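# Flip the serving platter face down onto the drying mat

## Task

Turn the serving platter, which starts face up, upside down and leave it resting face down on the drying mat, then release it. It must not touch any fixed part of the rig (rails, edges, posts, braces, brackets, arm bases or mounts). Once it begins to tip, moving it quickly ends the attempt, and so does letting it rotate or drop quickly after it has passed standing on its edge. The task fails if any loose object is still in a gripper at the end, or if a closed gripper has both fingers pressing hard down on the platter. The platter must stay put without the robot holding it. Anything the robot is touching at the end must not settle by more than about a fingernail's width once left alone. Nothing may be knocked or placed off the table.

## Robot and tools

Robot: two 6-joint arms, left_arm and right_arm, each with a parallel two-finger gripper. They face each other across the table; left_arm's base is on the +y side. The names are labels only and do not match image sides. Bases in the scene frame: left_arm at (-0.150, +0.531, +0.104) m, quat_wxyz (+0.919, 0, 0, -0.393); right_arm at (+0.201, -0.542, +0.111) m, quat_wxyz (+0.649, 0, 0, +0.761).

Scene frame: origin at the table centre, +z up, table surface at z = +0.020 m. All reported gripper positions (metres), quaternions (wxyz) and velocities (m/s, rad/s) use this one frame. A gripper's fingers extend along its own +x and close along its own y. The reported end_effector_position is the pinch point between the pads, roughly 3 to 4 cm behind the fingertips, and it can be somewhat wrong, especially when the arm is stretched out.

execute_actions takes "actions", a list holding zero or one item, plus optional "pictures" (boolean; images come by default).
- Empty list: no command, just returns the current state.
- Move: {"rows": [...], "steps": n}, n from 1 to 15 (default 15), each step 1/30 s. Up to 15 rows; each row is used for one step and the final row repeats if rows run out.
- Wait: {"steps": n} with no rows, n up to 300; it returns once n steps have elapsed since the previous result, and your reply time counts in that.
Each row is a single list of 14 numbers, each in [-1, 1], covering both arms even if one is idle: left_arm waist, shoulder, elbow, wrist pitch, wrist yaw, wrist roll, gripper opening, then the same seven for right_arm.

Joint numbers are offsets, not poses. They are measured from the joint angles in the most recent result that printed them (before any such result, or for later calls inside the same reply, from where the arm stands when the action begins), never from the previous row. So a row of zeros pulls the arm back to those reference angles; it is not a pause. Scale: 1.0 equals 0.9615 rad for waist, shoulder and elbow, 1.713 rad for wrist pitch, 1.767 for wrist yaw, 1.728 for wrist roll. Joint ranges (rad): waist -3.054 to 3.054, shoulder 0.000 to 3.142, elbow 0.000 to 2.356, wrist pitch -1.571 to 1.571, wrist yaw -1.571 to 1.571, wrist roll -3.142 to 3.142. A request more than 0.010 rad beyond a range end is refused and nothing is sent; true ends may differ by up to 0.010 rad, and a target beyond the true end gets clipped there, reported as "joint sent to its limit" (possibly about an earlier action). No such line does not prove there is room left.

Gripper opening is absolute, not an offset: +1 fully open (pads 0.088 m apart), empty fingers close near -0.80, below that no further travel. Full open to closed takes at least about 0.5 s. To hold something, command roughly 0.07 below the current grip_measured; a smaller margin grips more gently. Parts thinner than about 3 mm get proportionally less force. Pad force tops out around 34 to 49 N and can spike at first contact. grip_measured is the measured opening on the command scale; each gripper has a fixed bias of up to about 1 mm, and when squeezing something hard it reads up to about 3 mm (0.061) tighter than the real gap.

Motion limits: each step, joint targets stay within a lead of the measured angle (0.211 rad waist/shoulder/elbow, 0.213 wrist pitch, 0.267 wrist yaw, 0.228 wrist roll), and if the targets would shift the gripper over 70 mm, all are scaled back. Big moves therefore take several calls. Friction can leave joints short, more at long reach, and tiny turns may not happen; check the reported angles after moving.

Between calls the arms keep heading for the last row sent until they have all nearly stopped or a step is HELD; then only a fresh action moves them on. Fingers already in motion keep going.

Result lines: the state line gives each arm's pose and velocities. Joint positions and Joint velocities list, per arm, the six joints (rad, rad/s) then the pad gap (m, m/s). "joint command not followed" means a clearance check altered or blocked joint targets on some steps, the rest still applied. HELD marks steps where your row was partly or wholly not sent. MOTOR HOT appears from 50 °C; at 95 °C an OVER-TEMPERATURE FAULT holds the arm, and if it has not cooled within 30 to 60 s the arm and gripper lose power and go limp. Holding loads heats motors even while you think. A TORQUE FAULT (contact torque at the load limit) stops that arm for 10 s and drops the rest of the call. Load limits (N m): waist 17.8, shoulder 22, elbow 22, wrist pitch 5.8, wrist yaw 5.78, wrist roll 5.42, including held weight.

zoom_image: {"camera": one of cam_head_left, cam_head_right, cam_high, "region": [x0, y0, x1, y1]} in pixels of that camera's latest 504x504 image, origin top-left, region no bigger than 504 by 504. read_manual(section="licences") only returns licence text. finished_scene(scene) ends the current scene, irreversibly, and grades it; the result tells whether it succeeded and gives the next task. Replying without any tool call ends everything.

Avoid: tipping the platter fast or letting it flop down past vertical; leaving it touching rig fixtures; finishing with it gripped or with closed fingers bearing down on it; resting it on something that gives way; arms colliding or pushing each other; hard shoves, drops, slips and slams; knocking anything off the table. Objects may occasionally get a brief outside nudge. Smooth, efficient motion is preferred.

Each tool is called after "Emit:" by a JSON object that holds its "name" and its "arguments", one argument or row to a line.

## Session

Emit:
{"name": "execute_actions", "arguments": {
  "actions": []
}}

Scene clock: 0.00 s of 3974.00 s.
left_arm: end_effector_position=(-0.2820, +0.2751, +0.2163) grip_measured=+0.985 end_effector_quat_wxyz=(+0.688, +0.176, +0.612, -0.348) end_effector_velocity=(-0.000, +0.003, -0.001) end_effector_angular_velocity=(+0.010, +0.000, -0.011) | right_arm: end_effector_position=(-0.2405, -0.5017, +0.2253) grip_measured=+0.984 end_effector_quat_wxyz=(+0.180, -0.068, +0.871, -0.451) end_effector_velocity=(+0.002, +0.002, +0.001) end_effector_angular_velocity=(-0.010, -0.004, -0.002)
Joint positions: left_arm=[-1.314  1.458  1.048 -0.937 -0.146 -1.34   0.087] | right_arm=[ 1.145  1.801  0.718  0.785 -0.542 -2.305  0.087]
Joint velocities: left_arm=[-0.002 -0.002 -0.002 -0.007  0.007  0.007  0.   ] | right_arm=[-0.007 -0.007 -0.002 -0.007 -0.007  0.007 -0.   ]
Motor temperatures (°C, as the motors report them): left_arm=[25 25 26 26 23 25] | right_arm=[22 24 23 22 27 24]
Heat: left arm: hottest elbow 26 °C (+0.0 °C/min); right arm: hottest wrist yaw 27 °C (+0.0 °C/min).

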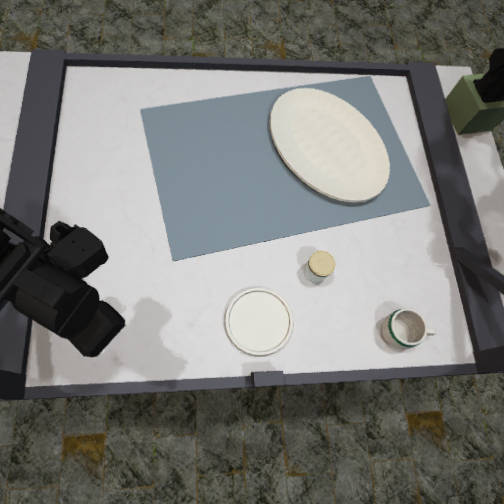

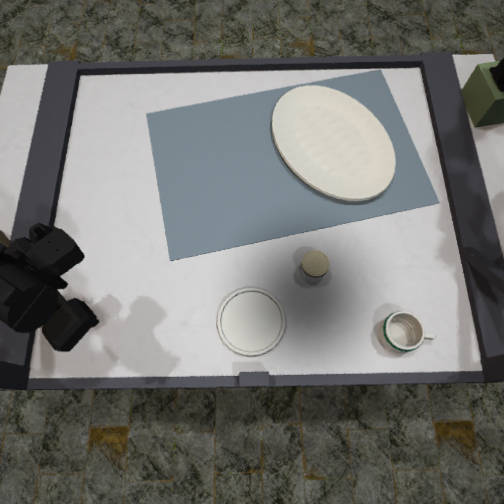

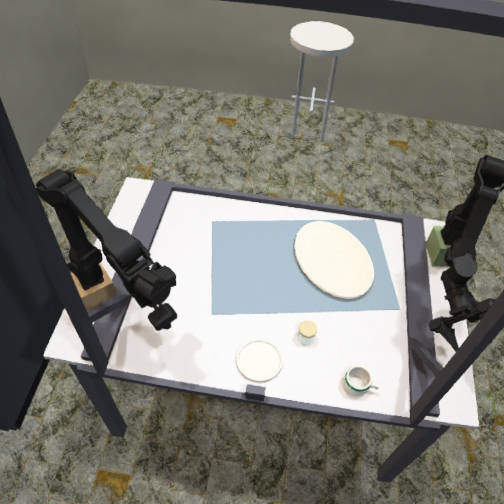

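Emit:
{"name": "zoom_image", "arguments": {
  "camera": "cam_head_left",
  "region": [240, 60, 440, 220]
}}

Emit:
{"name": "zoom_image", "arguments": {
  "camera": "cam_high",
  "region": [200, 190, 480, 340]
}}

Region (240, 60, 440, 220) of cam_head_left's 504x504 image, scaled by 2.520, with more detail than that image has; it fills the top 403 rows of this view, and the rest is white.

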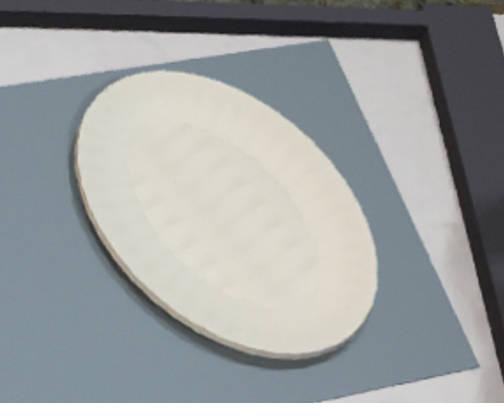

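Region (200, 190, 480, 340) of cam_high's 504x504 image, scaled by 1.800, with more detail than that image has; it fills the top 270 rows of this view, and the rest is white.

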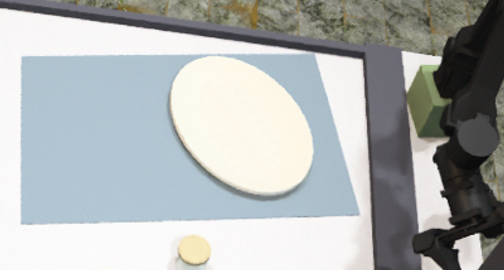

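Emit:
{"name": "execute_actions", "arguments": {
  "actions": [
    {"rows": [[0,0,0,0,0,0,1, -0.55,-0.539,-0.151,-0.5,0.307,0.7,1]], "steps": 15}
  ],
  "pictures": false
}}

Emit:
{"name": "execute_actions", "arguments": {
  "actions": [
    {"steps": 30}
  ],
  "pictures": false
}}

Scene clock: 116.50 s of 3974.00 s.
left_arm: end_effector_position=(-0.2820, +0.2751, +0.2163) grip_measured=+0.985 end_effector_quat_wxyz=(+0.688, +0.176, +0.612, -0.348) end_effector_velocity=(+0.002, +0.003, -0.003) end_effector_angular_velocity=(+0.011, -0.013, +0.006) | right_arm: end_effector_position=(-0.1124, -0.3130, +0.2468) grip_measured=+0.985 end_effector_quat_wxyz=(-0.003, +0.344, +0.696, -0.631) end_effector_velocity=(+0.395, +0.277, +0.069) end_effector_angular_velocity=(-1.034, +0.210, -2.102)
Joint positions: left_arm=[-1.314  1.458  1.048 -0.937 -0.146 -1.34   0.087] | right_arm=[ 0.745  1.41   0.607  0.356 -0.093 -1.844  0.087]
Joint velocities: left_arm=[-0.002  0.002 -0.007 -0.007 -0.007 -0.007 -0.   ] | right_arm=[-0.945 -0.926 -0.081 -1.194  0.637  1.355 -0.   ]
Motor temperatures (°C, as the motors report them): left_arm=[25 29 32 28 23 25] | right_arm=[22 32 28 29 27 24]
Heat: left arm: hottest elbow 32 °C (+2.0 °C/min); right arm: hottest shoulder 32 °C (+2.0 °C/min).
Steps of this call (steps 1 to 90: nothing new was sent; then 113.00 s passed at rest; steps 91 to 105: all 15 steps of this action). Readings (joint positions):
91: left_arm=[-1.314 1.458 1.048 -0.937 -0.146 -1.340] | right_arm=[1.141 1.789 0.712 0.768 -0.526 -2.285]
92: left_arm=[-1.314 1.458 1.048 -0.937 -0.146 -1.340] | right_arm=[1.123 1.767 0.698 0.736 -0.491 -2.254]
94: left_arm=[-1.314 1.458 1.048 -0.937 -0.146 -1.340] | right_arm=[1.067 1.714 0.668 0.681 -0.422 -2.195]
98: left_arm=[-1.314 1.458 1.048 -0.937 -0.146 -1.340] | right_arm=[0.950 1.608 0.636 0.572 -0.283 -2.077]
105: the state above

Scene clock: 117.50 s of 3974.00 s.
left_arm: end_effector_position=(-0.2820, +0.2751, +0.2163) grip_measured=+0.985 end_effector_quat_wxyz=(+0.688, +0.176, +0.612, -0.348) end_effector_velocity=(+0.004, +0.004, -0.001) end_effector_angular_velocity=(+0.015, -0.016, +0.011) | right_arm: end_effector_position=(-0.0302, -0.3085, +0.2026) grip_measured=+0.985 end_effector_quat_wxyz=(+0.122, -0.482, -0.322, +0.806) end_effector_velocity=(-0.001, -0.002, +0.001) end_effector_angular_velocity=(-0.024, +0.020, -0.002)
Joint positions: left_arm=[-1.314  1.458  1.048 -0.937 -0.146 -1.34   0.087] | right_arm=[ 0.619  1.289  0.584 -0.069 -0.004 -1.099  0.087]
Joint velocities: left_arm=[ 0.002 -0.002 -0.002 -0.022 -0.007 -0.007 -0.   ] | right_arm=[-0.002 -0.002  0.002 -0.007 -0.022  0.022 -0.   ]
Motor temperatures (°C, as the motors report them): left_arm=[25 29 32 28 23 25] | right_arm=[22 32 28 29 27 24]
Heat: left arm: hottest elbow 32 °C (+2.0 °C/min); right arm: hottest shoulder 32 °C (+2.0 °C/min).
Steps of this call (steps 1 to 30: the robot went on to your last target). Readings (joint positions):
1: left_arm=[-1.314 1.458 1.048 -0.937 -0.146 -1.340] | right_arm=[0.714 1.381 0.605 0.314 -0.071 -1.796]
2: left_arm=[-1.314 1.458 1.048 -0.937 -0.146 -1.340] | right_arm=[0.687 1.356 0.602 0.270 -0.054 -1.748]
4: left_arm=[-1.314 1.458 1.048 -0.937 -0.146 -1.340] | right_arm=[0.653 1.323 0.599 0.183 -0.032 -1.652]
8: left_arm=[-1.314 1.458 1.048 -0.937 -0.146 -1.340] | right_arm=[0.632 1.302 0.589 0.025 -0.015 -1.461]
30: the state above

Emit:
{"name": "execute_actions", "arguments": {
  "actions": [
    {"rows": [[0,0,0,0,0,0,1, -0.592,-0.006,-0.005,-0.462,0.002,0.636,1]], "steps": 15}
  ],
  "pictures": false
}}

Emit:
{"name": "execute_actions", "arguments": {
  "actions": [
    {"steps": 25}
  ]
}}

Scene clock: 121.00 s of 3974.00 s.
left_arm: end_effector_position=(-0.2820, +0.2751, +0.2163) grip_measured=+0.985 end_effector_quat_wxyz=(+0.688, +0.176, +0.612, -0.348) end_effector_velocity=(+0.005, +0.003, +0.001) end_effector_angular_velocity=(+0.003, -0.025, +0.009) | right_arm: end_effector_position=(+0.1499, -0.3424, +0.1408) grip_measured=+0.985 end_effector_quat_wxyz=(+0.357, -0.594, +0.273, +0.667) end_effector_velocity=(+0.114, -0.227, -0.040) end_effector_angular_velocity=(-1.176, -0.047, -1.674)
Joint positions: left_arm=[-1.314  1.458  1.048 -0.937 -0.146 -1.34   0.087] | right_arm=[ 0.089  1.283  0.586 -0.716 -0.001 -0.396  0.087]
Joint velocities: left_arm=[-0.002 -0.007 -0.002 -0.022 -0.022 -0.007 -0.   ] | right_arm=[-0.281 -0.002 -0.002 -1.15  -0.022  1.414 -0.   ]
Motor temperatures (°C, as the motors report them): left_arm=[25 29 32 28 23 25] | right_arm=[22 32 28 29 27 24]
Heat: left arm: hottest elbow 32 °C (+2.0 °C/min); right arm: hottest shoulder 32 °C (+2.0 °C/min).
Steps of this call (steps 1 to 15: the robot went on to your last target; steps 16 to 90: nothing new was sent; steps 91 to 105: all 15 steps of this action). Readings (joint positions):
91: left_arm=[-1.314 1.458 1.048 -0.937 -0.146 -1.340] | right_arm=[0.607 1.288 0.584 -0.093 -0.011 -1.066]
92: left_arm=[-1.314 1.458 1.048 -0.937 -0.146 -1.340] | right_arm=[0.570 1.285 0.586 -0.136 -0.011 -1.016]
94: left_arm=[-1.314 1.458 1.048 -0.937 -0.146 -1.340] | right_arm=[0.477 1.283 0.586 -0.229 -0.004 -0.924]
98: left_arm=[-1.314 1.458 1.048 -0.937 -0.146 -1.340] | right_arm=[0.295 1.283 0.586 -0.403 -0.004 -0.732]
105: the state above

Scene clock: 121.83 s of 3974.00 s.
left_arm: end_effector_position=(-0.2820, +0.2751, +0.2163) grip_measured=+0.985 end_effector_quat_wxyz=(+0.688, +0.176, +0.612, -0.348) end_effector_velocity=(+0.003, +0.002, -0.003) end_effector_angular_velocity=(+0.011, -0.013, +0.011) | right_arm: end_effector_position=(+0.1636, -0.3709, +0.1382) grip_measured=+0.985 end_effector_quat_wxyz=(+0.447, -0.546, +0.440, +0.555) end_effector_velocity=(+0.000, -0.005, +0.001) end_effector_angular_velocity=(-0.018, +0.004, -0.010)
Joint positions: left_arm=[-1.314  1.458  1.048 -0.937 -0.146 -1.34   0.087] | right_arm=[ 0.053  1.283  0.586 -0.858 -0.001 -0.003  0.087]
Joint velocities: left_arm=[ 0.002  0.002 -0.007 -0.007 -0.007 -0.007 -0.   ] | right_arm=[-0.002 -0.007 -0.002 -0.022 -0.007  0.007  0.   ]
Motor temperatures (°C, as the motors report them): left_arm=[25 29 32 28 23 25] | right_arm=[22 31 28 29 27 24]
Heat: left arm: hottest elbow 32 °C (+2.0 °C/min); right arm: hottest shoulder 31 °C (+1.0 °C/min).
Steps of this call (steps 1 to 25: the robot went on to your last target). Readings (joint positions):
1: left_arm=[-1.314 1.458 1.048 -0.937 -0.146 -1.340] | right_arm=[0.081 1.283 0.586 -0.750 -0.001 -0.349]
2: left_arm=[-1.314 1.458 1.048 -0.937 -0.146 -1.340] | right_arm=[0.075 1.283 0.586 -0.775 -0.001 -0.300]
4: left_arm=[-1.314 1.458 1.048 -0.937 -0.146 -1.340] | right_arm=[0.066 1.283 0.586 -0.806 -0.001 -0.205]
8: left_arm=[-1.314 1.458 1.048 -0.937 -0.146 -1.340] | right_arm=[0.058 1.283 0.586 -0.839 -0.001 -0.075]
25: the state above

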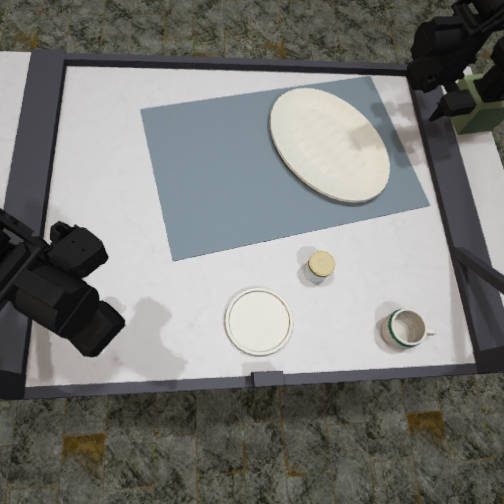

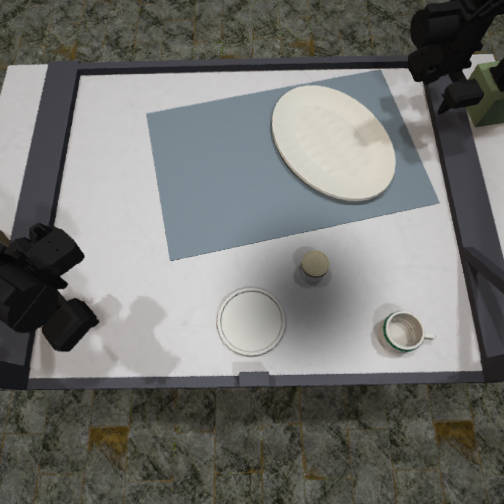

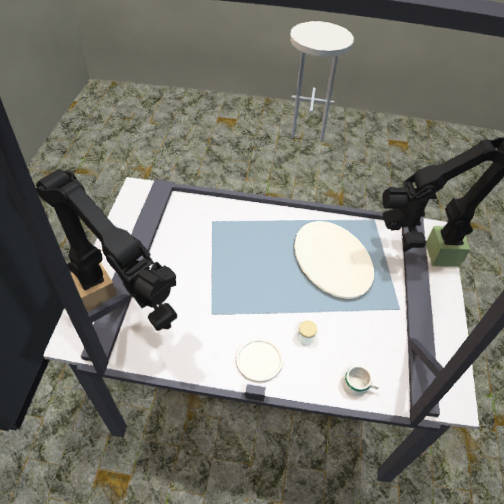

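Emit:
{"name": "execute_actions", "arguments": {
  "actions": [
    {"rows": [[0,0,0,0,0,0,1, 0,0.11,-0.035,0.077,0,0,1],[0,0,0,0,0,0,1, 0,0.11,-0.035,0.077,0,0,1],[0,0,0,0,0,0,1, 0,0.11,-0.035,0.077,0,0,1],[0,0,0,0,0,0,1, 0,0.11,-0.035,0.077,0,0,1],[0,0,0,0,0,0,1, 0,0.22,-0.07,0.154,0,0,1],[0,0,0,0,0,0,1, 0,0.22,-0.07,0.154,0,0,1],[0,0,0,0,0,0,1, 0,0.22,-0.07,0.154,0,0,1],[0,0,0,0,0,0,1, 0,0.22,-0.07,0.154,0,0,1],[0,0,0,0,0,0,1, 0,0.327,-0.101,0.231,0,0,1]], "steps": 15}
  ],
  "pictures": false
}}

Emit:
{"name": "execute_actions", "arguments": {
  "actions": [
    {"steps": 20}
  ]
}}

Scene clock: 131.43 s of 3974.00 s.
left_arm: end_effector_position=(-0.2820, +0.2751, +0.2163) grip_measured=+0.985 end_effector_quat_wxyz=(+0.688, +0.176, +0.612, -0.348) end_effector_velocity=(-0.002, +0.000, +0.000) end_effector_angular_velocity=(-0.003, +0.016, +0.017) | right_arm: end_effector_position=(+0.1600, -0.3536, +0.0756) grip_measured=+0.985 end_effector_quat_wxyz=(+0.445, -0.548, +0.442, +0.553) end_effector_velocity=(-0.002, +0.007, -0.044) end_effector_angular_velocity=(+0.010, +0.010, +0.005)
Joint positions: left_arm=[-1.314  1.458  1.048 -0.937 -0.146 -1.34   0.087] | right_arm=[ 0.053  1.567  0.505 -0.501 -0.001 -0.002  0.087]
Joint velocities: left_arm=[-0.002 -0.002 -0.002  0.007  0.007 -0.022 -0.   ] | right_arm=[-0.002  0.198 -0.061  0.271 -0.007 -0.007 -0.   ]
Motor temperatures (°C, as the motors report them): left_arm=[25 29 32 28 23 25] | right_arm=[22 30 28 28 27 24]
Heat: left arm: hottest elbow 32 °C (+1.0 °C/min); right arm: hottest shoulder 30 °C (-1.0 °C/min).
Steps of this call (steps 1 to 30: the robot went on to your last target; steps 31 to 90: nothing new was sent; then 6.10 s passed at rest; steps 91 to 105: all 15 steps of this action). Readings (joint positions):
91: left_arm=[-1.314 1.458 1.048 -0.937 -0.146 -1.340] | right_arm=[0.053 1.293 0.584 -0.847 -0.001 -0.002]
92: left_arm=[-1.314 1.458 1.048 -0.937 -0.146 -1.340] | right_arm=[0.053 1.309 0.581 -0.814 -0.001 -0.002]
94: left_arm=[-1.314 1.458 1.048 -0.937 -0.146 -1.340] | right_arm=[0.053 1.344 0.577 -0.777 -0.001 -0.002]
98: left_arm=[-1.314 1.458 1.048 -0.937 -0.146 -1.340] | right_arm=[0.053 1.436 0.549 -0.664 -0.001 -0.002]
105: the state above

Scene clock: 132.10 s of 3974.00 s.
left_arm: end_effector_position=(-0.2820, +0.2751, +0.2163) grip_measured=+0.985 end_effector_quat_wxyz=(+0.688, +0.176, +0.612, -0.348) end_effector_velocity=(+0.001, +0.001, -0.000) end_effector_angular_velocity=(+0.003, -0.012, -0.008) | right_arm: end_effector_position=(+0.1595, -0.3514, +0.0706) grip_measured=+0.985 end_effector_quat_wxyz=(+0.447, -0.546, +0.441, +0.555) end_effector_velocity=(-0.003, -0.003, -0.000) end_effector_angular_velocity=(-0.012, +0.020, +0.025)
Joint positions: left_arm=[-1.314  1.458  1.048 -0.937 -0.146 -1.34   0.087] | right_arm=[ 0.053  1.591  0.499 -0.464 -0.001 -0.002  0.087]
Joint velocities: left_arm=[-0.002  0.002  0.002 -0.007 -0.007  0.007  0.   ] | right_arm=[ 0.002 -0.002 -0.002 -0.007 -0.022 -0.022 -0.   ]
Motor temperatures (°C, as the motors report them): left_arm=[25 29 32 28 23 25] | right_arm=[22 30 28 28 27 24]
Heat: left arm: hottest elbow 32 °C (+1.0 °C/min); right arm: hottest shoulder 30 °C (-1.0 °C/min).
Steps of this call (steps 1 to 20: the robot went on to your last target). Readings (joint positions):
1: left_arm=[-1.314 1.458 1.048 -0.937 -0.146 -1.340] | right_arm=[0.053 1.572 0.503 -0.492 -0.001 -0.002]
2: left_arm=[-1.314 1.458 1.048 -0.937 -0.146 -1.340] | right_arm=[0.053 1.577 0.503 -0.485 -0.001 -0.002]
4: left_arm=[-1.314 1.458 1.048 -0.937 -0.146 -1.340] | right_arm=[0.053 1.582 0.502 -0.476 -0.001 -0.002]
8: left_arm=[-1.314 1.458 1.048 -0.937 -0.146 -1.340] | right_arm=[0.053 1.588 0.500 -0.469 -0.001 -0.002]
20: the state above

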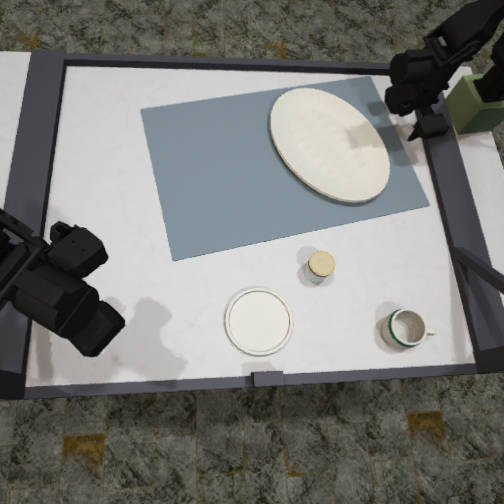

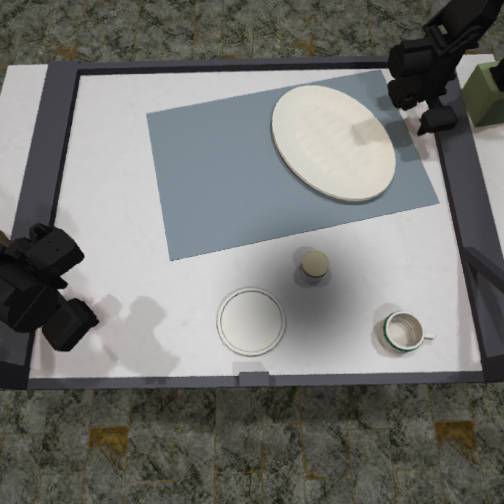

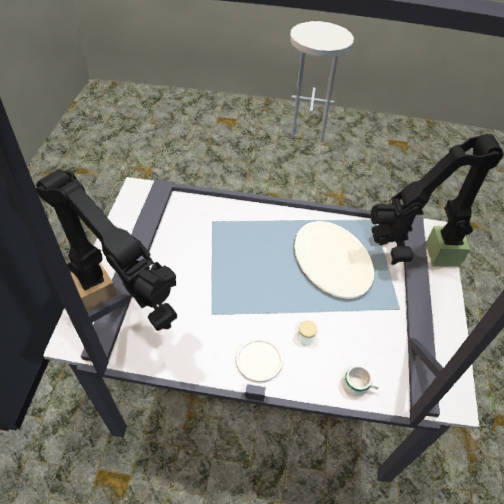

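Emit:
{"name": "execute_actions", "arguments": {
  "actions": [
    {"rows": [[0,0,0,0,0,0,1, 0.01,0.03,0.03,-0.002,0,0,1],[0,0,0,0,0,0,1, 0.02,0.045,0.045,-0.003,0,0,1],[0,0,0,0,0,0,1, 0.03,0.06,0.06,-0.004,0,0,1],[0,0,0,0,0,0,1, 0.04,0.075,0.075,-0.005,0,0,1],[0,0,0,0,0,0,1, 0.04,0.09,0.09,-0.006,0,0,1],[0,0,0,0,0,0,1, 0.04,0.105,0.105,-0.007,0,0,1],[0,0,0,0,0,0,1, 0.04,0.12,0.12,-0.008,0,0,1],[0,0,0,0,0,0,1, 0.04,0.135,0.135,-0.009,0,0,1],[0,0,0,0,0,0,1, 0.04,0.15,0.15,-0.010,0,0,1],[0,0,0,0,0,0,1, 0.04,0.165,0.167,-0.011,0,0,1],[0,0,0,0,0,0,1, 0.04,0.178,0.182,-0.012,0,0,1],[0,0,0,0,0,0,1, 0.04,0.19,0.197,-0.013,0,0,1]], "steps": 15}
  ],
  "pictures": false
}}

Emit:
{"name": "execute_actions", "arguments": {
  "actions": [
    {"steps": 15}
  ]
}}

Scene clock: 143.57 s of 3974.00 s.
left_arm: end_effector_position=(-0.2820, +0.2751, +0.2163) grip_measured=+0.985 end_effector_quat_wxyz=(+0.688, +0.176, +0.612, -0.348) end_effector_velocity=(-0.000, -0.001, +0.000) end_effector_angular_velocity=(-0.010, -0.000, +0.006) | right_arm: end_effector_position=(+0.1433, -0.3148, +0.0676) grip_measured=+0.985 end_effector_quat_wxyz=(+0.435, -0.557, +0.433, +0.560) end_effector_velocity=(-0.015, +0.050, +0.001) end_effector_angular_velocity=(+0.010, +0.010, +0.044)
Joint positions: left_arm=[-1.314  1.458  1.048 -0.937 -0.146 -1.34   0.087] | right_arm=[ 0.087  1.744  0.659 -0.48  -0.001 -0.002  0.087]
Joint velocities: left_arm=[-0.002 -0.002 -0.002  0.007 -0.007 -0.007 -0.   ] | right_arm=[ 0.007  0.154  0.203 -0.037 -0.007 -0.037 -0.   ]
Motor temperatures (°C, as the motors report them): left_arm=[25 29 32 28 23 25] | right_arm=[22 29 27 27 27 24]
Heat: left arm: hottest elbow 32 °C (+1.0 °C/min); right arm: hottest shoulder 29 °C (-2.0 °C/min).
Steps of this call (steps 1 to 15: the robot went on to your last target; steps 16 to 90: nothing new was sent; then 7.97 s passed at rest; steps 91 to 105: all 15 steps of this action). Readings (joint positions):
91: left_arm=[-1.314 1.458 1.048 -0.937 -0.146 -1.340] | right_arm=[0.053 1.593 0.499 -0.464 -0.001 -0.002]
92: left_arm=[-1.314 1.458 1.048 -0.937 -0.146 -1.340] | right_arm=[0.055 1.598 0.503 -0.464 -0.001 -0.002]
94: left_arm=[-1.314 1.458 1.048 -0.937 -0.146 -1.340] | right_arm=[0.064 1.618 0.517 -0.467 -0.001 -0.002]
98: left_arm=[-1.314 1.458 1.048 -0.937 -0.146 -1.340] | right_arm=[0.081 1.665 0.569 -0.471 -0.001 -0.002]
105: the state above

Scene clock: 144.07 s of 3974.00 s.
left_arm: end_effector_position=(-0.2820, +0.2751, +0.2163) grip_measured=+0.985 end_effector_quat_wxyz=(+0.688, +0.176, +0.612, -0.348) end_effector_velocity=(+0.004, +0.004, -0.001) end_effector_angular_velocity=(+0.008, -0.032, -0.010) | right_arm: end_effector_position=(+0.1419, -0.3103, +0.0668) grip_measured=+0.985 end_effector_quat_wxyz=(+0.434, -0.558, +0.434, +0.559) end_effector_velocity=(+0.003, -0.004, -0.000) end_effector_angular_velocity=(-0.020, -0.012, -0.010)
Joint positions: left_arm=[-1.314  1.458  1.048 -0.937 -0.146 -1.34   0.087] | right_arm=[ 0.088  1.765  0.68  -0.484 -0.001 -0.002  0.087]
Joint velocities: left_arm=[-0.007 -0.002 -0.002 -0.022 -0.022  0.007  0.   ] | right_arm=[-0.002  0.002  0.002 -0.022  0.007  0.007 -0.   ]
Motor temperatures (°C, as the motors report them): left_arm=[25 29 32 28 23 25] | right_arm=[22 29 27 27 27 24]
Heat: left arm: hottest elbow 32 °C (+1.0 °C/min); right arm: hottest shoulder 29 °C (-2.0 °C/min).
Steps of this call (steps 1 to 15: the robot went on to your last target). Readings (joint positions):
1: left_arm=[-1.314 1.458 1.048 -0.937 -0.146 -1.340] | right_arm=[0.087 1.749 0.664 -0.481 -0.001 -0.002]
2: left_arm=[-1.314 1.458 1.048 -0.937 -0.146 -1.340] | right_arm=[0.088 1.752 0.668 -0.482 -0.001 -0.002]
4: left_arm=[-1.314 1.458 1.048 -0.937 -0.146 -1.340] | right_arm=[0.088 1.757 0.673 -0.483 -0.001 -0.002]
8: left_arm=[-1.314 1.458 1.048 -0.937 -0.146 -1.340] | right_arm=[0.088 1.762 0.677 -0.484 -0.001 -0.002]
15: the state above

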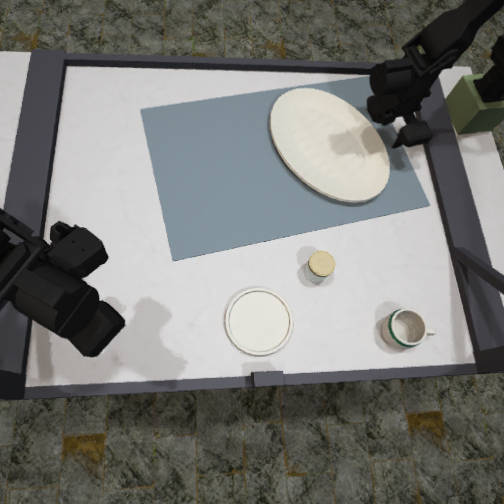

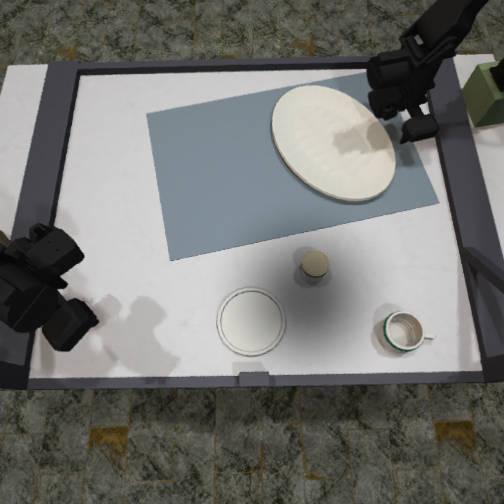

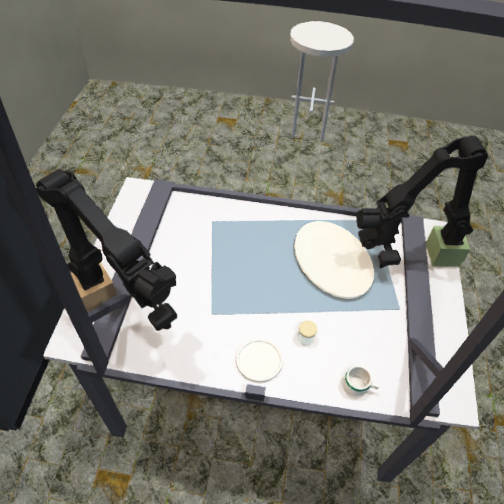

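Emit:
{"name": "execute_actions", "arguments": {
  "actions": [
    {"rows": [[0,0,0,0,0,0,1, 0,0.011,0.016,-0.002,0,0,1],[0,0,0,0,0,0,1, 0,0.023,0.031,-0.005,0,0,1],[0,0,0,0,0,0,1, 0,0.034,0.047,-0.007,0,0,1],[0,0,0,0,0,0,1, 0,0.045,0.063,-0.01,0,0,1],[0,0,0,0,0,0,1, 0,0.057,0.078,-0.012,0,0,1],[0,0,0,0,0,0,1, 0,0.068,0.094,-0.015,0,0,1],[0,0,0,0,0,0,1, 0,0.079,0.11,-0.017,0,0,1],[0,0,0,0,0,0,1, 0,0.091,0.125,-0.02,0,0,1],[0,0,0,0,0,0,1, 0,0.102,0.141,-0.022,0,0,1],[0,0,0,0,0,0,1, 0,0.113,0.157,-0.025,0,0,1],[0,0,0,0,0,0,1, 0,0.125,0.172,-0.027,0,0,1],[0,0,0,0,0,0,1, 0,0.136,0.188,-0.03,0,0,1],[0,0,0,0,0,0,1, 0,0.147,0.204,-0.032,0,0,1],[0,0,0,0,0,0,1, 0,0.159,0.219,-0.035,0,0,1],[0,0,0,0,0,0,1, 0,0.17,0.235,-0.037,0,0,1]], "steps": 15}
  ],
  "pictures": false
}}

Emit:
{"name": "execute_actions", "arguments": {
  "actions": [
    {"steps": 15}
  ]
}}

Scene clock: 152.50 s of 3974.00 s.
left_arm: end_effector_position=(-0.2820, +0.2751, +0.2163) grip_measured=+0.985 end_effector_quat_wxyz=(+0.688, +0.176, +0.612, -0.348) end_effector_velocity=(+0.001, +0.005, -0.001) end_effector_angular_velocity=(+0.022, -0.003, +0.003) | right_arm: end_effector_position=(+0.1352, -0.2852, +0.0649) grip_measured=+0.985 end_effector_quat_wxyz=(+0.422, -0.571, +0.441, +0.550) end_effector_velocity=(-0.010, +0.023, -0.023) end_effector_angular_velocity=(-0.203, -0.042, +0.063)
Joint positions: left_arm=[-1.314  1.458  1.048 -0.937 -0.146 -1.34   0.087] | right_arm=[ 0.089  1.879  0.826 -0.558 -0.002 -0.011  0.087]
Joint velocities: left_arm=[-0.002 -0.002 -0.002 -0.022  0.007 -0.007 -0.   ] | right_arm=[ 0.012  0.286  0.276 -0.198 -0.007 -0.051 -0.   ]
Motor temperatures (°C, as the motors report them): left_arm=[25 29 32 28 23 25] | right_arm=[22 29 27 26 27 24]
Heat: left arm: hottest elbow 32 °C (+1.0 °C/min); right arm: hottest shoulder 29 °C (-2.0 °C/min).
Steps of this call (steps 1 to 15: the robot went on to your last target; steps 16 to 90: nothing new was sent; then 4.93 s passed at rest; steps 91 to 105: all 15 steps of this action). Readings (joint positions):
91: left_arm=[-1.314 1.458 1.048 -0.937 -0.146 -1.340] | right_arm=[0.088 1.765 0.681 -0.485 -0.001 -0.002]
92: left_arm=[-1.314 1.458 1.048 -0.937 -0.146 -1.340] | right_arm=[0.088 1.767 0.683 -0.487 -0.001 -0.002]
94: left_arm=[-1.314 1.458 1.048 -0.937 -0.146 -1.340] | right_arm=[0.088 1.777 0.696 -0.491 -0.001 -0.002]
98: left_arm=[-1.314 1.458 1.048 -0.937 -0.146 -1.340] | right_arm=[0.088 1.809 0.742 -0.503 -0.001 -0.002]
105: the state above

Scene clock: 153.00 s of 3974.00 s.
left_arm: end_effector_position=(-0.2820, +0.2751, +0.2163) grip_measured=+0.985 end_effector_quat_wxyz=(+0.688, +0.176, +0.612, -0.348) end_effector_velocity=(+0.001, +0.002, -0.000) end_effector_angular_velocity=(+0.003, -0.012, -0.008) | right_arm: end_effector_position=(+0.1309, -0.2795, +0.0615) grip_measured=+0.985 end_effector_quat_wxyz=(+0.414, -0.576, +0.443, +0.548) end_effector_velocity=(-0.002, -0.004, +0.001) end_effector_angular_velocity=(-0.022, +0.017, +0.004)
Joint positions: left_arm=[-1.314  1.458  1.048 -0.937 -0.146 -1.34   0.087] | right_arm=[ 0.096  1.92   0.867 -0.574 -0.009 -0.014  0.087]
Joint velocities: left_arm=[-0.002 -0.002 -0.002 -0.007 -0.007  0.007 -0.   ] | right_arm=[-0.002 -0.002  0.002 -0.022 -0.022 -0.007 -0.   ]
Motor temperatures (°C, as the motors report them): left_arm=[25 29 32 28 23 25] | right_arm=[22 29 27 26 27 24]
Heat: left arm: hottest elbow 32 °C (+1.0 °C/min); right arm: hottest shoulder 29 °C (-2.0 °C/min).
Steps of this call (steps 1 to 15: the robot went on to your last target). Readings (joint positions):
1: left_arm=[-1.314 1.458 1.048 -0.937 -0.146 -1.340] | right_arm=[0.090 1.889 0.834 -0.563 -0.003 -0.012]
2: left_arm=[-1.314 1.458 1.048 -0.937 -0.146 -1.340] | right_arm=[0.090 1.897 0.840 -0.566 -0.003 -0.012]
4: left_arm=[-1.314 1.458 1.048 -0.937 -0.146 -1.340] | right_arm=[0.092 1.908 0.849 -0.571 -0.005 -0.013]
8: left_arm=[-1.314 1.458 1.048 -0.937 -0.146 -1.340] | right_arm=[0.095 1.917 0.861 -0.573 -0.008 -0.014]
15: the state above

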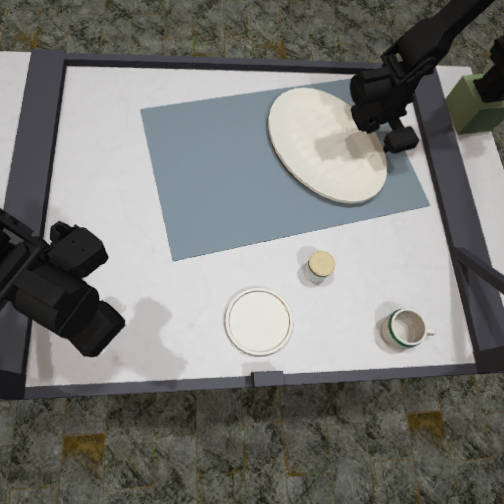

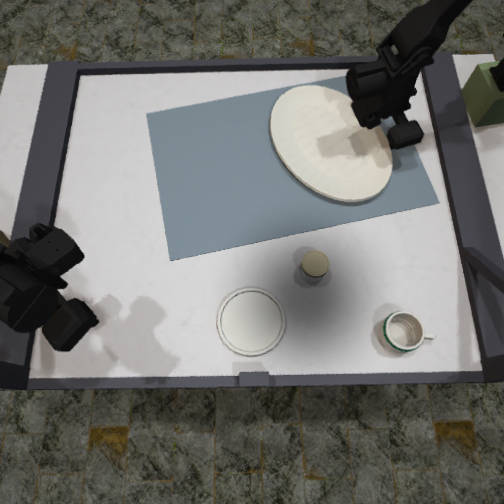

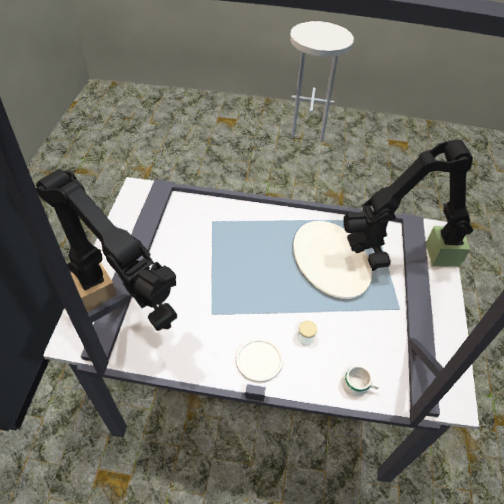

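Emit:
{"name": "execute_actions", "arguments": {
  "actions": [
    {"rows": [[0,0,0,0,0,0,1, -0.008,0.005,0.06,0.02,0.005,0.007,1],[0,0,0,0,0,0,1, -0.008,0.012,0.08,0.022,0.005,0.007,1],[0,0,0,0,0,0,1, -0.008,0.022,0.098,0.022,0.005,0.007,1],[0,0,0,0,0,0,1, -0.008,0.034,0.116,0.02,0.005,0.007,1],[0,0,0,0,0,0,1, -0.008,0.045,0.134,0.017,0.005,0.007,1],[0,0,0,0,0,0,1, -0.008,0.057,0.152,0.013,0.005,0.007,1],[0,0,0,0,0,0,1, -0.008,0.068,0.17,0.01,0.005,0.007,1],[0,0,0,0,0,0,1, -0.008,0.08,0.188,0.006,0.005,0.007,1],[0,0,0,0,0,0,1, -0.008,0.091,0.206,0.002,0.005,0.007,1],[0,0,0,0,0,0,1, -0.008,0.103,0.224,-0.001,0.005,0.007,1],[0,0,0,0,0,0,1, -0.008,0.114,0.242,-0.005,0.005,0.007,1],[0,0,0,0,0,0,1, -0.008,0.126,0.26,-0.009,0.005,0.007,1],[0,0,0,0,0,0,1, -0.008,0.137,0.278,-0.013,0.005,0.007,1],[0,0,0,0,0,0,1, -0.008,0.149,0.296,-0.016,0.005,0.007,1],[0,0,0,0,0,0,1, -0.008,0.16,0.314,-0.02,0.005,0.007,1]], "steps": 15}
  ],
  "pictures": false
}}

Emit:
{"name": "execute_actions", "arguments": {
  "actions": [
    {"steps": 20}
  ]
}}

Scene clock: 162.73 s of 3974.00 s.
left_arm: end_effector_position=(-0.2820, +0.2751, +0.2163) grip_measured=+0.985 end_effector_quat_wxyz=(+0.688, +0.176, +0.612, -0.348) end_effector_velocity=(-0.000, -0.001, +0.000) end_effector_angular_velocity=(-0.010, -0.000, +0.006) | right_arm: end_effector_position=(+0.1176, -0.2253, +0.0676) grip_measured=+0.985 end_effector_quat_wxyz=(+0.430, -0.557, +0.434, +0.562) end_effector_velocity=(-0.017, +0.070, +0.001) end_effector_angular_velocity=(-0.108, -0.020, +0.000)
Joint positions: left_arm=[-1.314  1.458  1.048 -0.937 -0.146 -1.34   0.087] | right_arm=[ 0.093  2.028  1.071 -0.613 -0.008 -0.003  0.087]
Joint velocities: left_arm=[-0.002 -0.002 -0.002  0.007 -0.007 -0.007 -0.   ] | right_arm=[-0.007  0.281  0.457 -0.286 -0.007 -0.007  0.   ]
Motor temperatures (°C, as the motors report them): left_arm=[25 29 32 28 23 25] | right_arm=[22 29 29 28 27 24]
Heat: left arm: hottest elbow 32 °C (+1.0 °C/min); right arm: hottest shoulder 29 °C (-3.0 °C/min).
Steps of this call (steps 1 to 15: the robot went on to your last target; steps 16 to 90: nothing new was sent; then 6.23 s passed at rest; steps 91 to 105: all 15 steps of this action). Readings (joint positions):
91: left_arm=[-1.314 1.458 1.048 -0.937 -0.146 -1.340] | right_arm=[0.096 1.921 0.869 -0.576 -0.009 -0.014]
92: left_arm=[-1.314 1.458 1.048 -0.937 -0.146 -1.340] | right_arm=[0.096 1.922 0.872 -0.578 -0.009 -0.014]
94: left_arm=[-1.314 1.458 1.048 -0.937 -0.146 -1.340] | right_arm=[0.097 1.930 0.886 -0.579 -0.010 -0.015]
98: left_arm=[-1.314 1.458 1.048 -0.937 -0.146 -1.340] | right_arm=[0.098 1.963 0.947 -0.574 -0.011 -0.013]
105: the state above

Scene clock: 163.40 s of 3974.00 s.
left_arm: end_effector_position=(-0.2820, +0.2751, +0.2163) grip_measured=+0.985 end_effector_quat_wxyz=(+0.688, +0.176, +0.612, -0.348) end_effector_velocity=(+0.001, +0.001, +0.001) end_effector_angular_velocity=(-0.002, -0.005, +0.006) | right_arm: end_effector_position=(+0.1150, -0.2136, +0.0678) grip_measured=+0.985 end_effector_quat_wxyz=(+0.431, -0.557, +0.435, +0.561) end_effector_velocity=(+0.001, +0.000, +0.001) end_effector_angular_velocity=(-0.004, +0.006, +0.000)
Joint positions: left_arm=[-1.314  1.458  1.048 -0.937 -0.146 -1.34   0.087] | right_arm=[ 0.092  2.064  1.13  -0.637 -0.008 -0.002  0.087]
Joint velocities: left_arm=[-0.002 -0.002  0.002 -0.007 -0.007 -0.007 -0.   ] | right_arm=[-0.007 -0.002  0.002 -0.007 -0.007 -0.007  0.   ]
Motor temperatures (°C, as the motors report them): left_arm=[25 29 32 28 23 25] | right_arm=[22 29 29 28 27 24]
Heat: left arm: hottest elbow 32 °C (+1.0 °C/min); right arm: hottest shoulder 29 °C (-3.0 °C/min).
Steps of this call (steps 1 to 20: the robot went on to your last target). Readings (joint positions):
1: left_arm=[-1.314 1.458 1.048 -0.937 -0.146 -1.340] | right_arm=[0.093 2.036 1.085 -0.620 -0.008 -0.003]
2: left_arm=[-1.314 1.458 1.048 -0.937 -0.146 -1.340] | right_arm=[0.093 2.043 1.095 -0.624 -0.008 -0.003]
4: left_arm=[-1.314 1.458 1.048 -0.937 -0.146 -1.340] | right_arm=[0.093 2.052 1.110 -0.627 -0.008 -0.002]
8: left_arm=[-1.314 1.458 1.048 -0.937 -0.146 -1.340] | right_arm=[0.092 2.061 1.125 -0.631 -0.008 -0.002]
20: the state above

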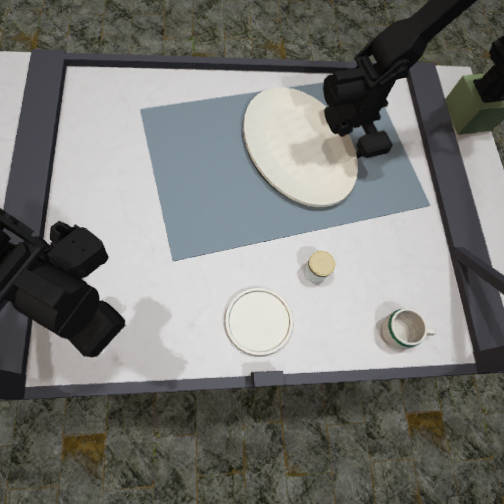

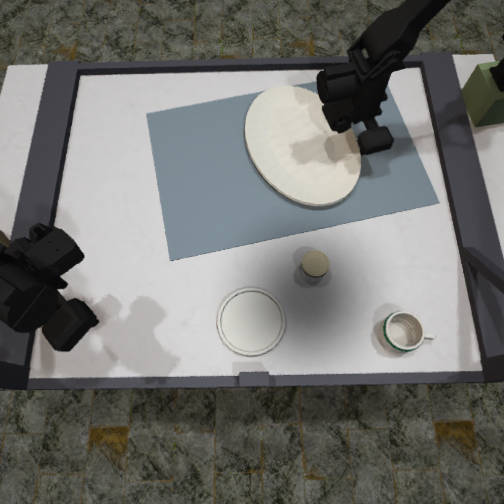

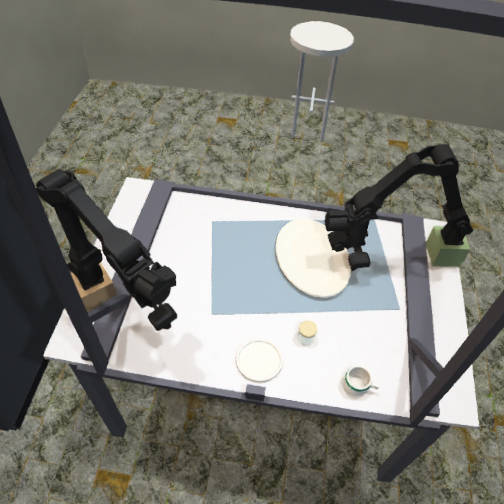

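Emit:
{"name": "execute_actions", "arguments": {
  "actions": [
    {"rows": [[0,0,0,0,0,0,1, 0,-0.05,-0.06,0,0,0,1],[0,0,0,0,0,0,1, 0,-0.1,-0.1,0,0,0,1],[0,0,0,0,0,0,1, 0,-0.15,-0.13,0,0,0,1],[0,0,0,0,0,0,1, 0,-0.2,-0.16,0,0,0,1],[0,0,0,0,0,0,1, 0,-0.25,-0.19,0,0,0,1],[0,0,0,0,0,0,1, 0,-0.3,-0.22,0,0,0,1],[0,0,0,0,0,0,1, 0,-0.35,-0.25,0,0,0,1],[0,0,0,0,0,0,1, 0,-0.4,-0.3,0,0,-0.1,1],[0,0,0,0,0,0,1, 0,-0.45,-0.35,0.05,0,-0.2,1],[0,0,0,0,0,0,1, 0,-0.5,-0.4,0.1,0,-0.3,1],[0,0,0,0,0,0,1, -0.02,-0.55,-0.5,0.2,0.005,-0.4,1],[0,0,0,0,0,0,1, -0.023,-0.607,-0.901,0.674,0.005,-0.908,1]], "steps": 15}
  ],
  "pictures": false
}}

Emit:
{"name": "execute_actions", "arguments": {
  "actions": [
    {"steps": 40}
  ]
}}

Scene clock: 192.87 s of 3974.00 s.
left_arm: end_effector_position=(-0.2820, +0.2751, +0.2163) grip_measured=+0.985 end_effector_quat_wxyz=(+0.688, +0.176, +0.612, -0.348) end_effector_velocity=(+0.001, +0.002, -0.002) end_effector_angular_velocity=(+0.006, -0.007, +0.020) | right_arm: end_effector_position=(+0.1298, -0.2543, +0.1267) grip_measured=+0.985 end_effector_quat_wxyz=(+0.414, -0.535, +0.235, +0.698) end_effector_velocity=(+0.041, -0.066, -0.025) end_effector_angular_velocity=(+1.006, -0.268, +1.253)
Joint positions: left_arm=[-1.314  1.458  1.048 -0.937 -0.146 -1.34   0.087] | right_arm=[ 0.079  1.559  0.7   -0.367 -0.006 -0.362  0.087]
Joint velocities: left_arm=[-0.002  0.002 -0.002 -0.007 -0.007 -0.022 -0.   ] | right_arm=[-0.071 -0.745 -1.179  1.341  0.022 -1.414 -0.   ]
Motor temperatures (°C, as the motors report them): left_arm=[25 29 33 28 23 25] | right_arm=[22 31 33 32 27 24]
Heat: left arm: hottest elbow 33 °C (+1.0 °C/min); right arm: hottest elbow 33 °C (+3.0 °C/min).
Steps of this call (steps 1 to 15: the robot went on to your last target; steps 16 to 90: nothing new was sent; then 25.97 s passed at rest; steps 91 to 105: all 15 steps of this action). Readings (joint positions):
91: left_arm=[-1.314 1.458 1.048 -0.937 -0.146 -1.340] | right_arm=[0.092 2.062 1.127 -0.637 -0.008 -0.002]
92: left_arm=[-1.314 1.458 1.048 -0.937 -0.146 -1.340] | right_arm=[0.092 2.053 1.117 -0.627 -0.008 -0.002]
94: left_arm=[-1.314 1.458 1.048 -0.937 -0.146 -1.340] | right_arm=[0.092 2.010 1.080 -0.621 -0.008 -0.002]
98: left_arm=[-1.314 1.458 1.048 -0.937 -0.146 -1.340] | right_arm=[0.092 1.847 0.975 -0.630 -0.008 -0.027]
105: the state above

Scene clock: 194.20 s of 3974.00 s.
left_arm: end_effector_position=(-0.2820, +0.2751, +0.2163) grip_measured=+0.985 end_effector_quat_wxyz=(+0.688, +0.176, +0.612, -0.348) end_effector_velocity=(+0.002, -0.002, +0.001) end_effector_angular_velocity=(-0.018, -0.012, +0.009) | right_arm: end_effector_position=(+0.1291, -0.2419, +0.1307) grip_measured=+0.985 end_effector_quat_wxyz=(+0.225, -0.599, -0.372, +0.672) end_effector_velocity=(+0.003, -0.005, -0.005) end_effector_angular_velocity=(-0.021, -0.027, +0.006)
Joint positions: left_arm=[-1.314  1.458  1.048 -0.937 -0.146 -1.34   0.087] | right_arm=[ 0.073  1.484  0.276  0.516 -0.004 -1.567  0.087]
Joint velocities: left_arm=[-0.002 -0.002 -0.002  0.007 -0.022 -0.007 -0.   ] | right_arm=[-0.002 -0.002 -0.007 -0.022  0.007 -0.022 -0.   ]
Motor temperatures (°C, as the motors report them): left_arm=[25 29 33 28 23 25] | right_arm=[22 31 32 32 27 24]
Heat: left arm: hottest elbow 33 °C (+1.0 °C/min); right arm: hottest elbow 32 °C (+2.0 °C/min).
Steps of this call (steps 1 to 40: the robot went on to your last target). Readings (joint positions):
1: left_arm=[-1.314 1.458 1.048 -0.937 -0.146 -1.340] | right_arm=[0.077 1.539 0.660 -0.320 -0.006 -0.410]
2: left_arm=[-1.314 1.458 1.048 -0.937 -0.146 -1.340] | right_arm=[0.076 1.525 0.620 -0.275 -0.005 -0.457]
4: left_arm=[-1.314 1.458 1.048 -0.937 -0.146 -1.340] | right_arm=[0.075 1.510 0.536 -0.186 -0.005 -0.553]
8: left_arm=[-1.314 1.458 1.048 -0.937 -0.146 -1.340] | right_arm=[0.074 1.497 0.374 -0.014 -0.004 -0.746]
40: the state above

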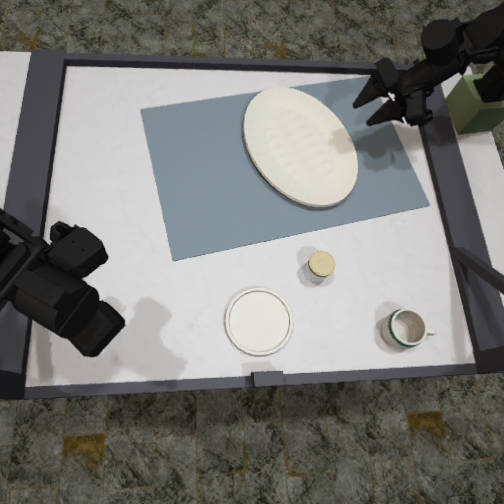

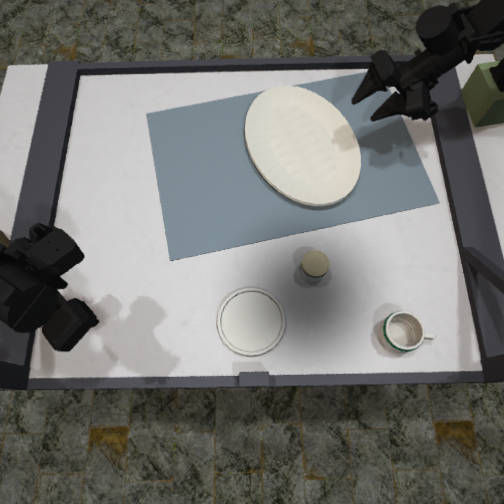

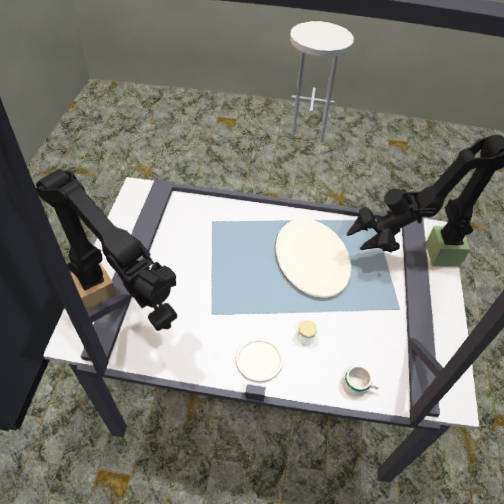

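Emit:
{"name": "execute_actions", "arguments": {
  "actions": [
    {"rows": [[0,0,0,0,0,0,1, 0,0.04,0,0.022,0,0,1],[0,0,0,0,0,0,1, 0,0.08,0,0.044,0,0,1],[0,0,0,0,0,0,1, 0,0.12,0,0.066,0,0,1],[0,0,0,0,0,0,1, 0,0.16,0,0.088,0,0,1],[0,0,0,0,0,0,1, 0,0.2,0,0.11,0,0,1],[0,0,0,0,0,0,1, 0,0.24,0,0.132,0,0,1],[0,0,0,0,0,0,1, 0,0.28,0,0.154,0,0,1],[0,0,0,0,0,0,1, 0,0.31,0,0.17,0,0,1],[0,0,0,0,0,0,1, 0,0.333,0.004,0.18,0,0,1]], "steps": 15}
  ],
  "pictures": false
}}

Emit:
{"name": "execute_actions", "arguments": {
  "actions": [
    {"steps": 15}
  ]
}}

Scene clock: 201.20 s of 3974.00 s.
left_arm: end_effector_position=(-0.2820, +0.2751, +0.2163) grip_measured=+0.985 end_effector_quat_wxyz=(+0.688, +0.176, +0.612, -0.348) end_effector_velocity=(+0.001, +0.002, -0.002) end_effector_angular_velocity=(+0.007, -0.011, +0.006) | right_arm: end_effector_position=(+0.1269, -0.2323, +0.0928) grip_measured=+0.985 end_effector_quat_wxyz=(+0.223, -0.600, -0.371, +0.673) end_effector_velocity=(-0.001, +0.004, -0.018) end_effector_angular_velocity=(+0.012, +0.002, +0.008)
Joint positions: left_arm=[-1.314  1.458  1.048 -0.937 -0.146 -1.34   0.087] | right_arm=[ 0.073  1.775  0.276  0.801 -0.004 -1.569  0.087]
Joint velocities: left_arm=[-0.002  0.002 -0.002 -0.007 -0.007 -0.007 -0.   ] | right_arm=[-0.002  0.154 -0.002  0.168 -0.007 -0.007 -0.   ]
Motor temperatures (°C, as the motors report them): left_arm=[25 29 33 28 23 25] | right_arm=[22 31 32 31 27 24]
Heat: left arm: hottest elbow 33 °C (+1.0 °C/min); right arm: hottest elbow 32 °C (+3.0 °C/min).
Steps of this call (steps 1 to 30: the robot went on to your last target; steps 31 to 90: nothing new was sent; then 3.50 s passed at rest; steps 91 to 105: all 15 steps of this action). Readings (joint positions):
91: left_arm=[-1.314 1.458 1.048 -0.937 -0.146 -1.340] | right_arm=[0.073 1.486 0.276 0.521 -0.004 -1.569]
92: left_arm=[-1.314 1.458 1.048 -0.937 -0.146 -1.340] | right_arm=[0.073 1.495 0.276 0.535 -0.004 -1.569]
94: left_arm=[-1.314 1.458 1.048 -0.937 -0.146 -1.340] | right_arm=[0.073 1.534 0.276 0.580 -0.004 -1.569]
98: left_arm=[-1.314 1.458 1.048 -0.937 -0.146 -1.340] | right_arm=[0.073 1.657 0.276 0.692 -0.004 -1.569]
105: the state above

Scene clock: 201.70 s of 3974.00 s.
left_arm: end_effector_position=(-0.2820, +0.2751, +0.2163) grip_measured=+0.985 end_effector_quat_wxyz=(+0.688, +0.176, +0.612, -0.348) end_effector_velocity=(+0.003, +0.001, +0.000) end_effector_angular_velocity=(-0.005, -0.020, +0.009) | right_arm: end_effector_position=(+0.1268, -0.2319, +0.0902) grip_measured=+0.985 end_effector_quat_wxyz=(+0.223, -0.600, -0.371, +0.673) end_effector_velocity=(-0.003, -0.006, -0.006) end_effector_angular_velocity=(-0.035, +0.010, +0.030)
Joint positions: left_arm=[-1.314  1.458  1.048 -0.937 -0.146 -1.34   0.087] | right_arm=[ 0.073  1.796  0.276  0.822 -0.004 -1.569  0.087]
Joint velocities: left_arm=[-0.002 -0.002 -0.002 -0.007 -0.022 -0.007 -0.   ] | right_arm=[-0.002  0.007 -0.002 -0.022 -0.037 -0.007  0.   ]
Motor temperatures (°C, as the motors report them): left_arm=[25 29 33 28 23 25] | right_arm=[22 31 31 31 27 24]
Heat: left arm: hottest elbow 33 °C (+1.0 °C/min); right arm: hottest shoulder 31 °C (+2.0 °C/min).
Steps of this call (steps 1 to 15: the robot went on to your last target). Readings (joint positions):
1: left_arm=[-1.314 1.458 1.048 -0.937 -0.146 -1.340] | right_arm=[0.073 1.779 0.276 0.806 -0.004 -1.569]
2: left_arm=[-1.314 1.458 1.048 -0.937 -0.146 -1.340] | right_arm=[0.073 1.783 0.276 0.809 -0.004 -1.569]
4: left_arm=[-1.314 1.458 1.048 -0.937 -0.146 -1.340] | right_arm=[0.073 1.788 0.276 0.814 -0.004 -1.569]
8: left_arm=[-1.314 1.458 1.048 -0.937 -0.146 -1.340] | right_arm=[0.073 1.793 0.276 0.820 -0.004 -1.569]
15: the state above

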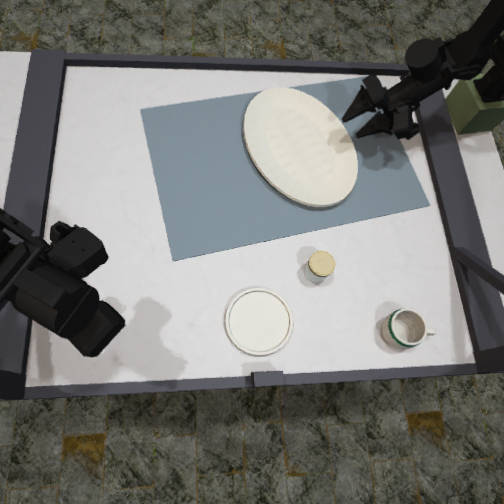

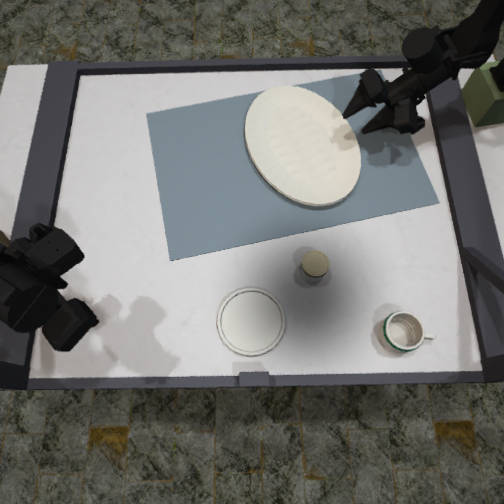

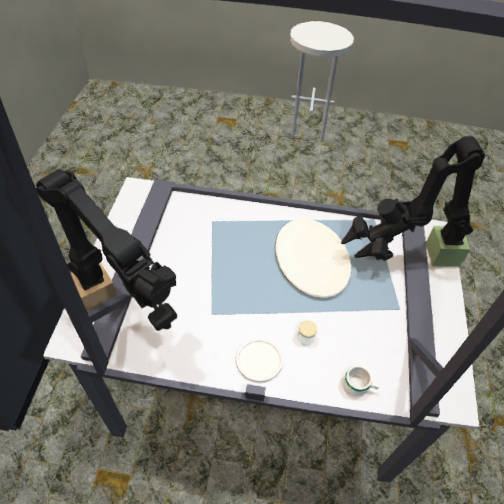

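Emit:
{"name": "zoom_image", "arguments": {
  "camera": "cam_head_left",
  "region": [300, 70, 430, 170]
}}

Region (300, 70, 430, 170) of cam_head_left's 504x504 image, scaled by 3.877, with more detail than that image has; it fills the top 388 rows of this view, and the rest is white.

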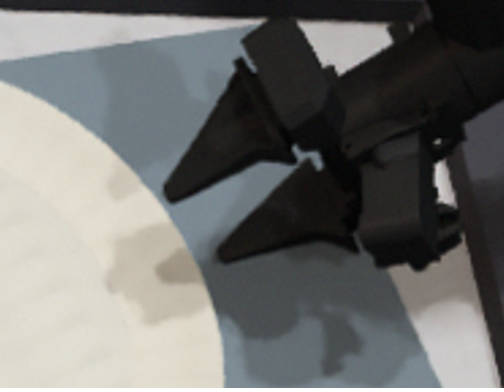

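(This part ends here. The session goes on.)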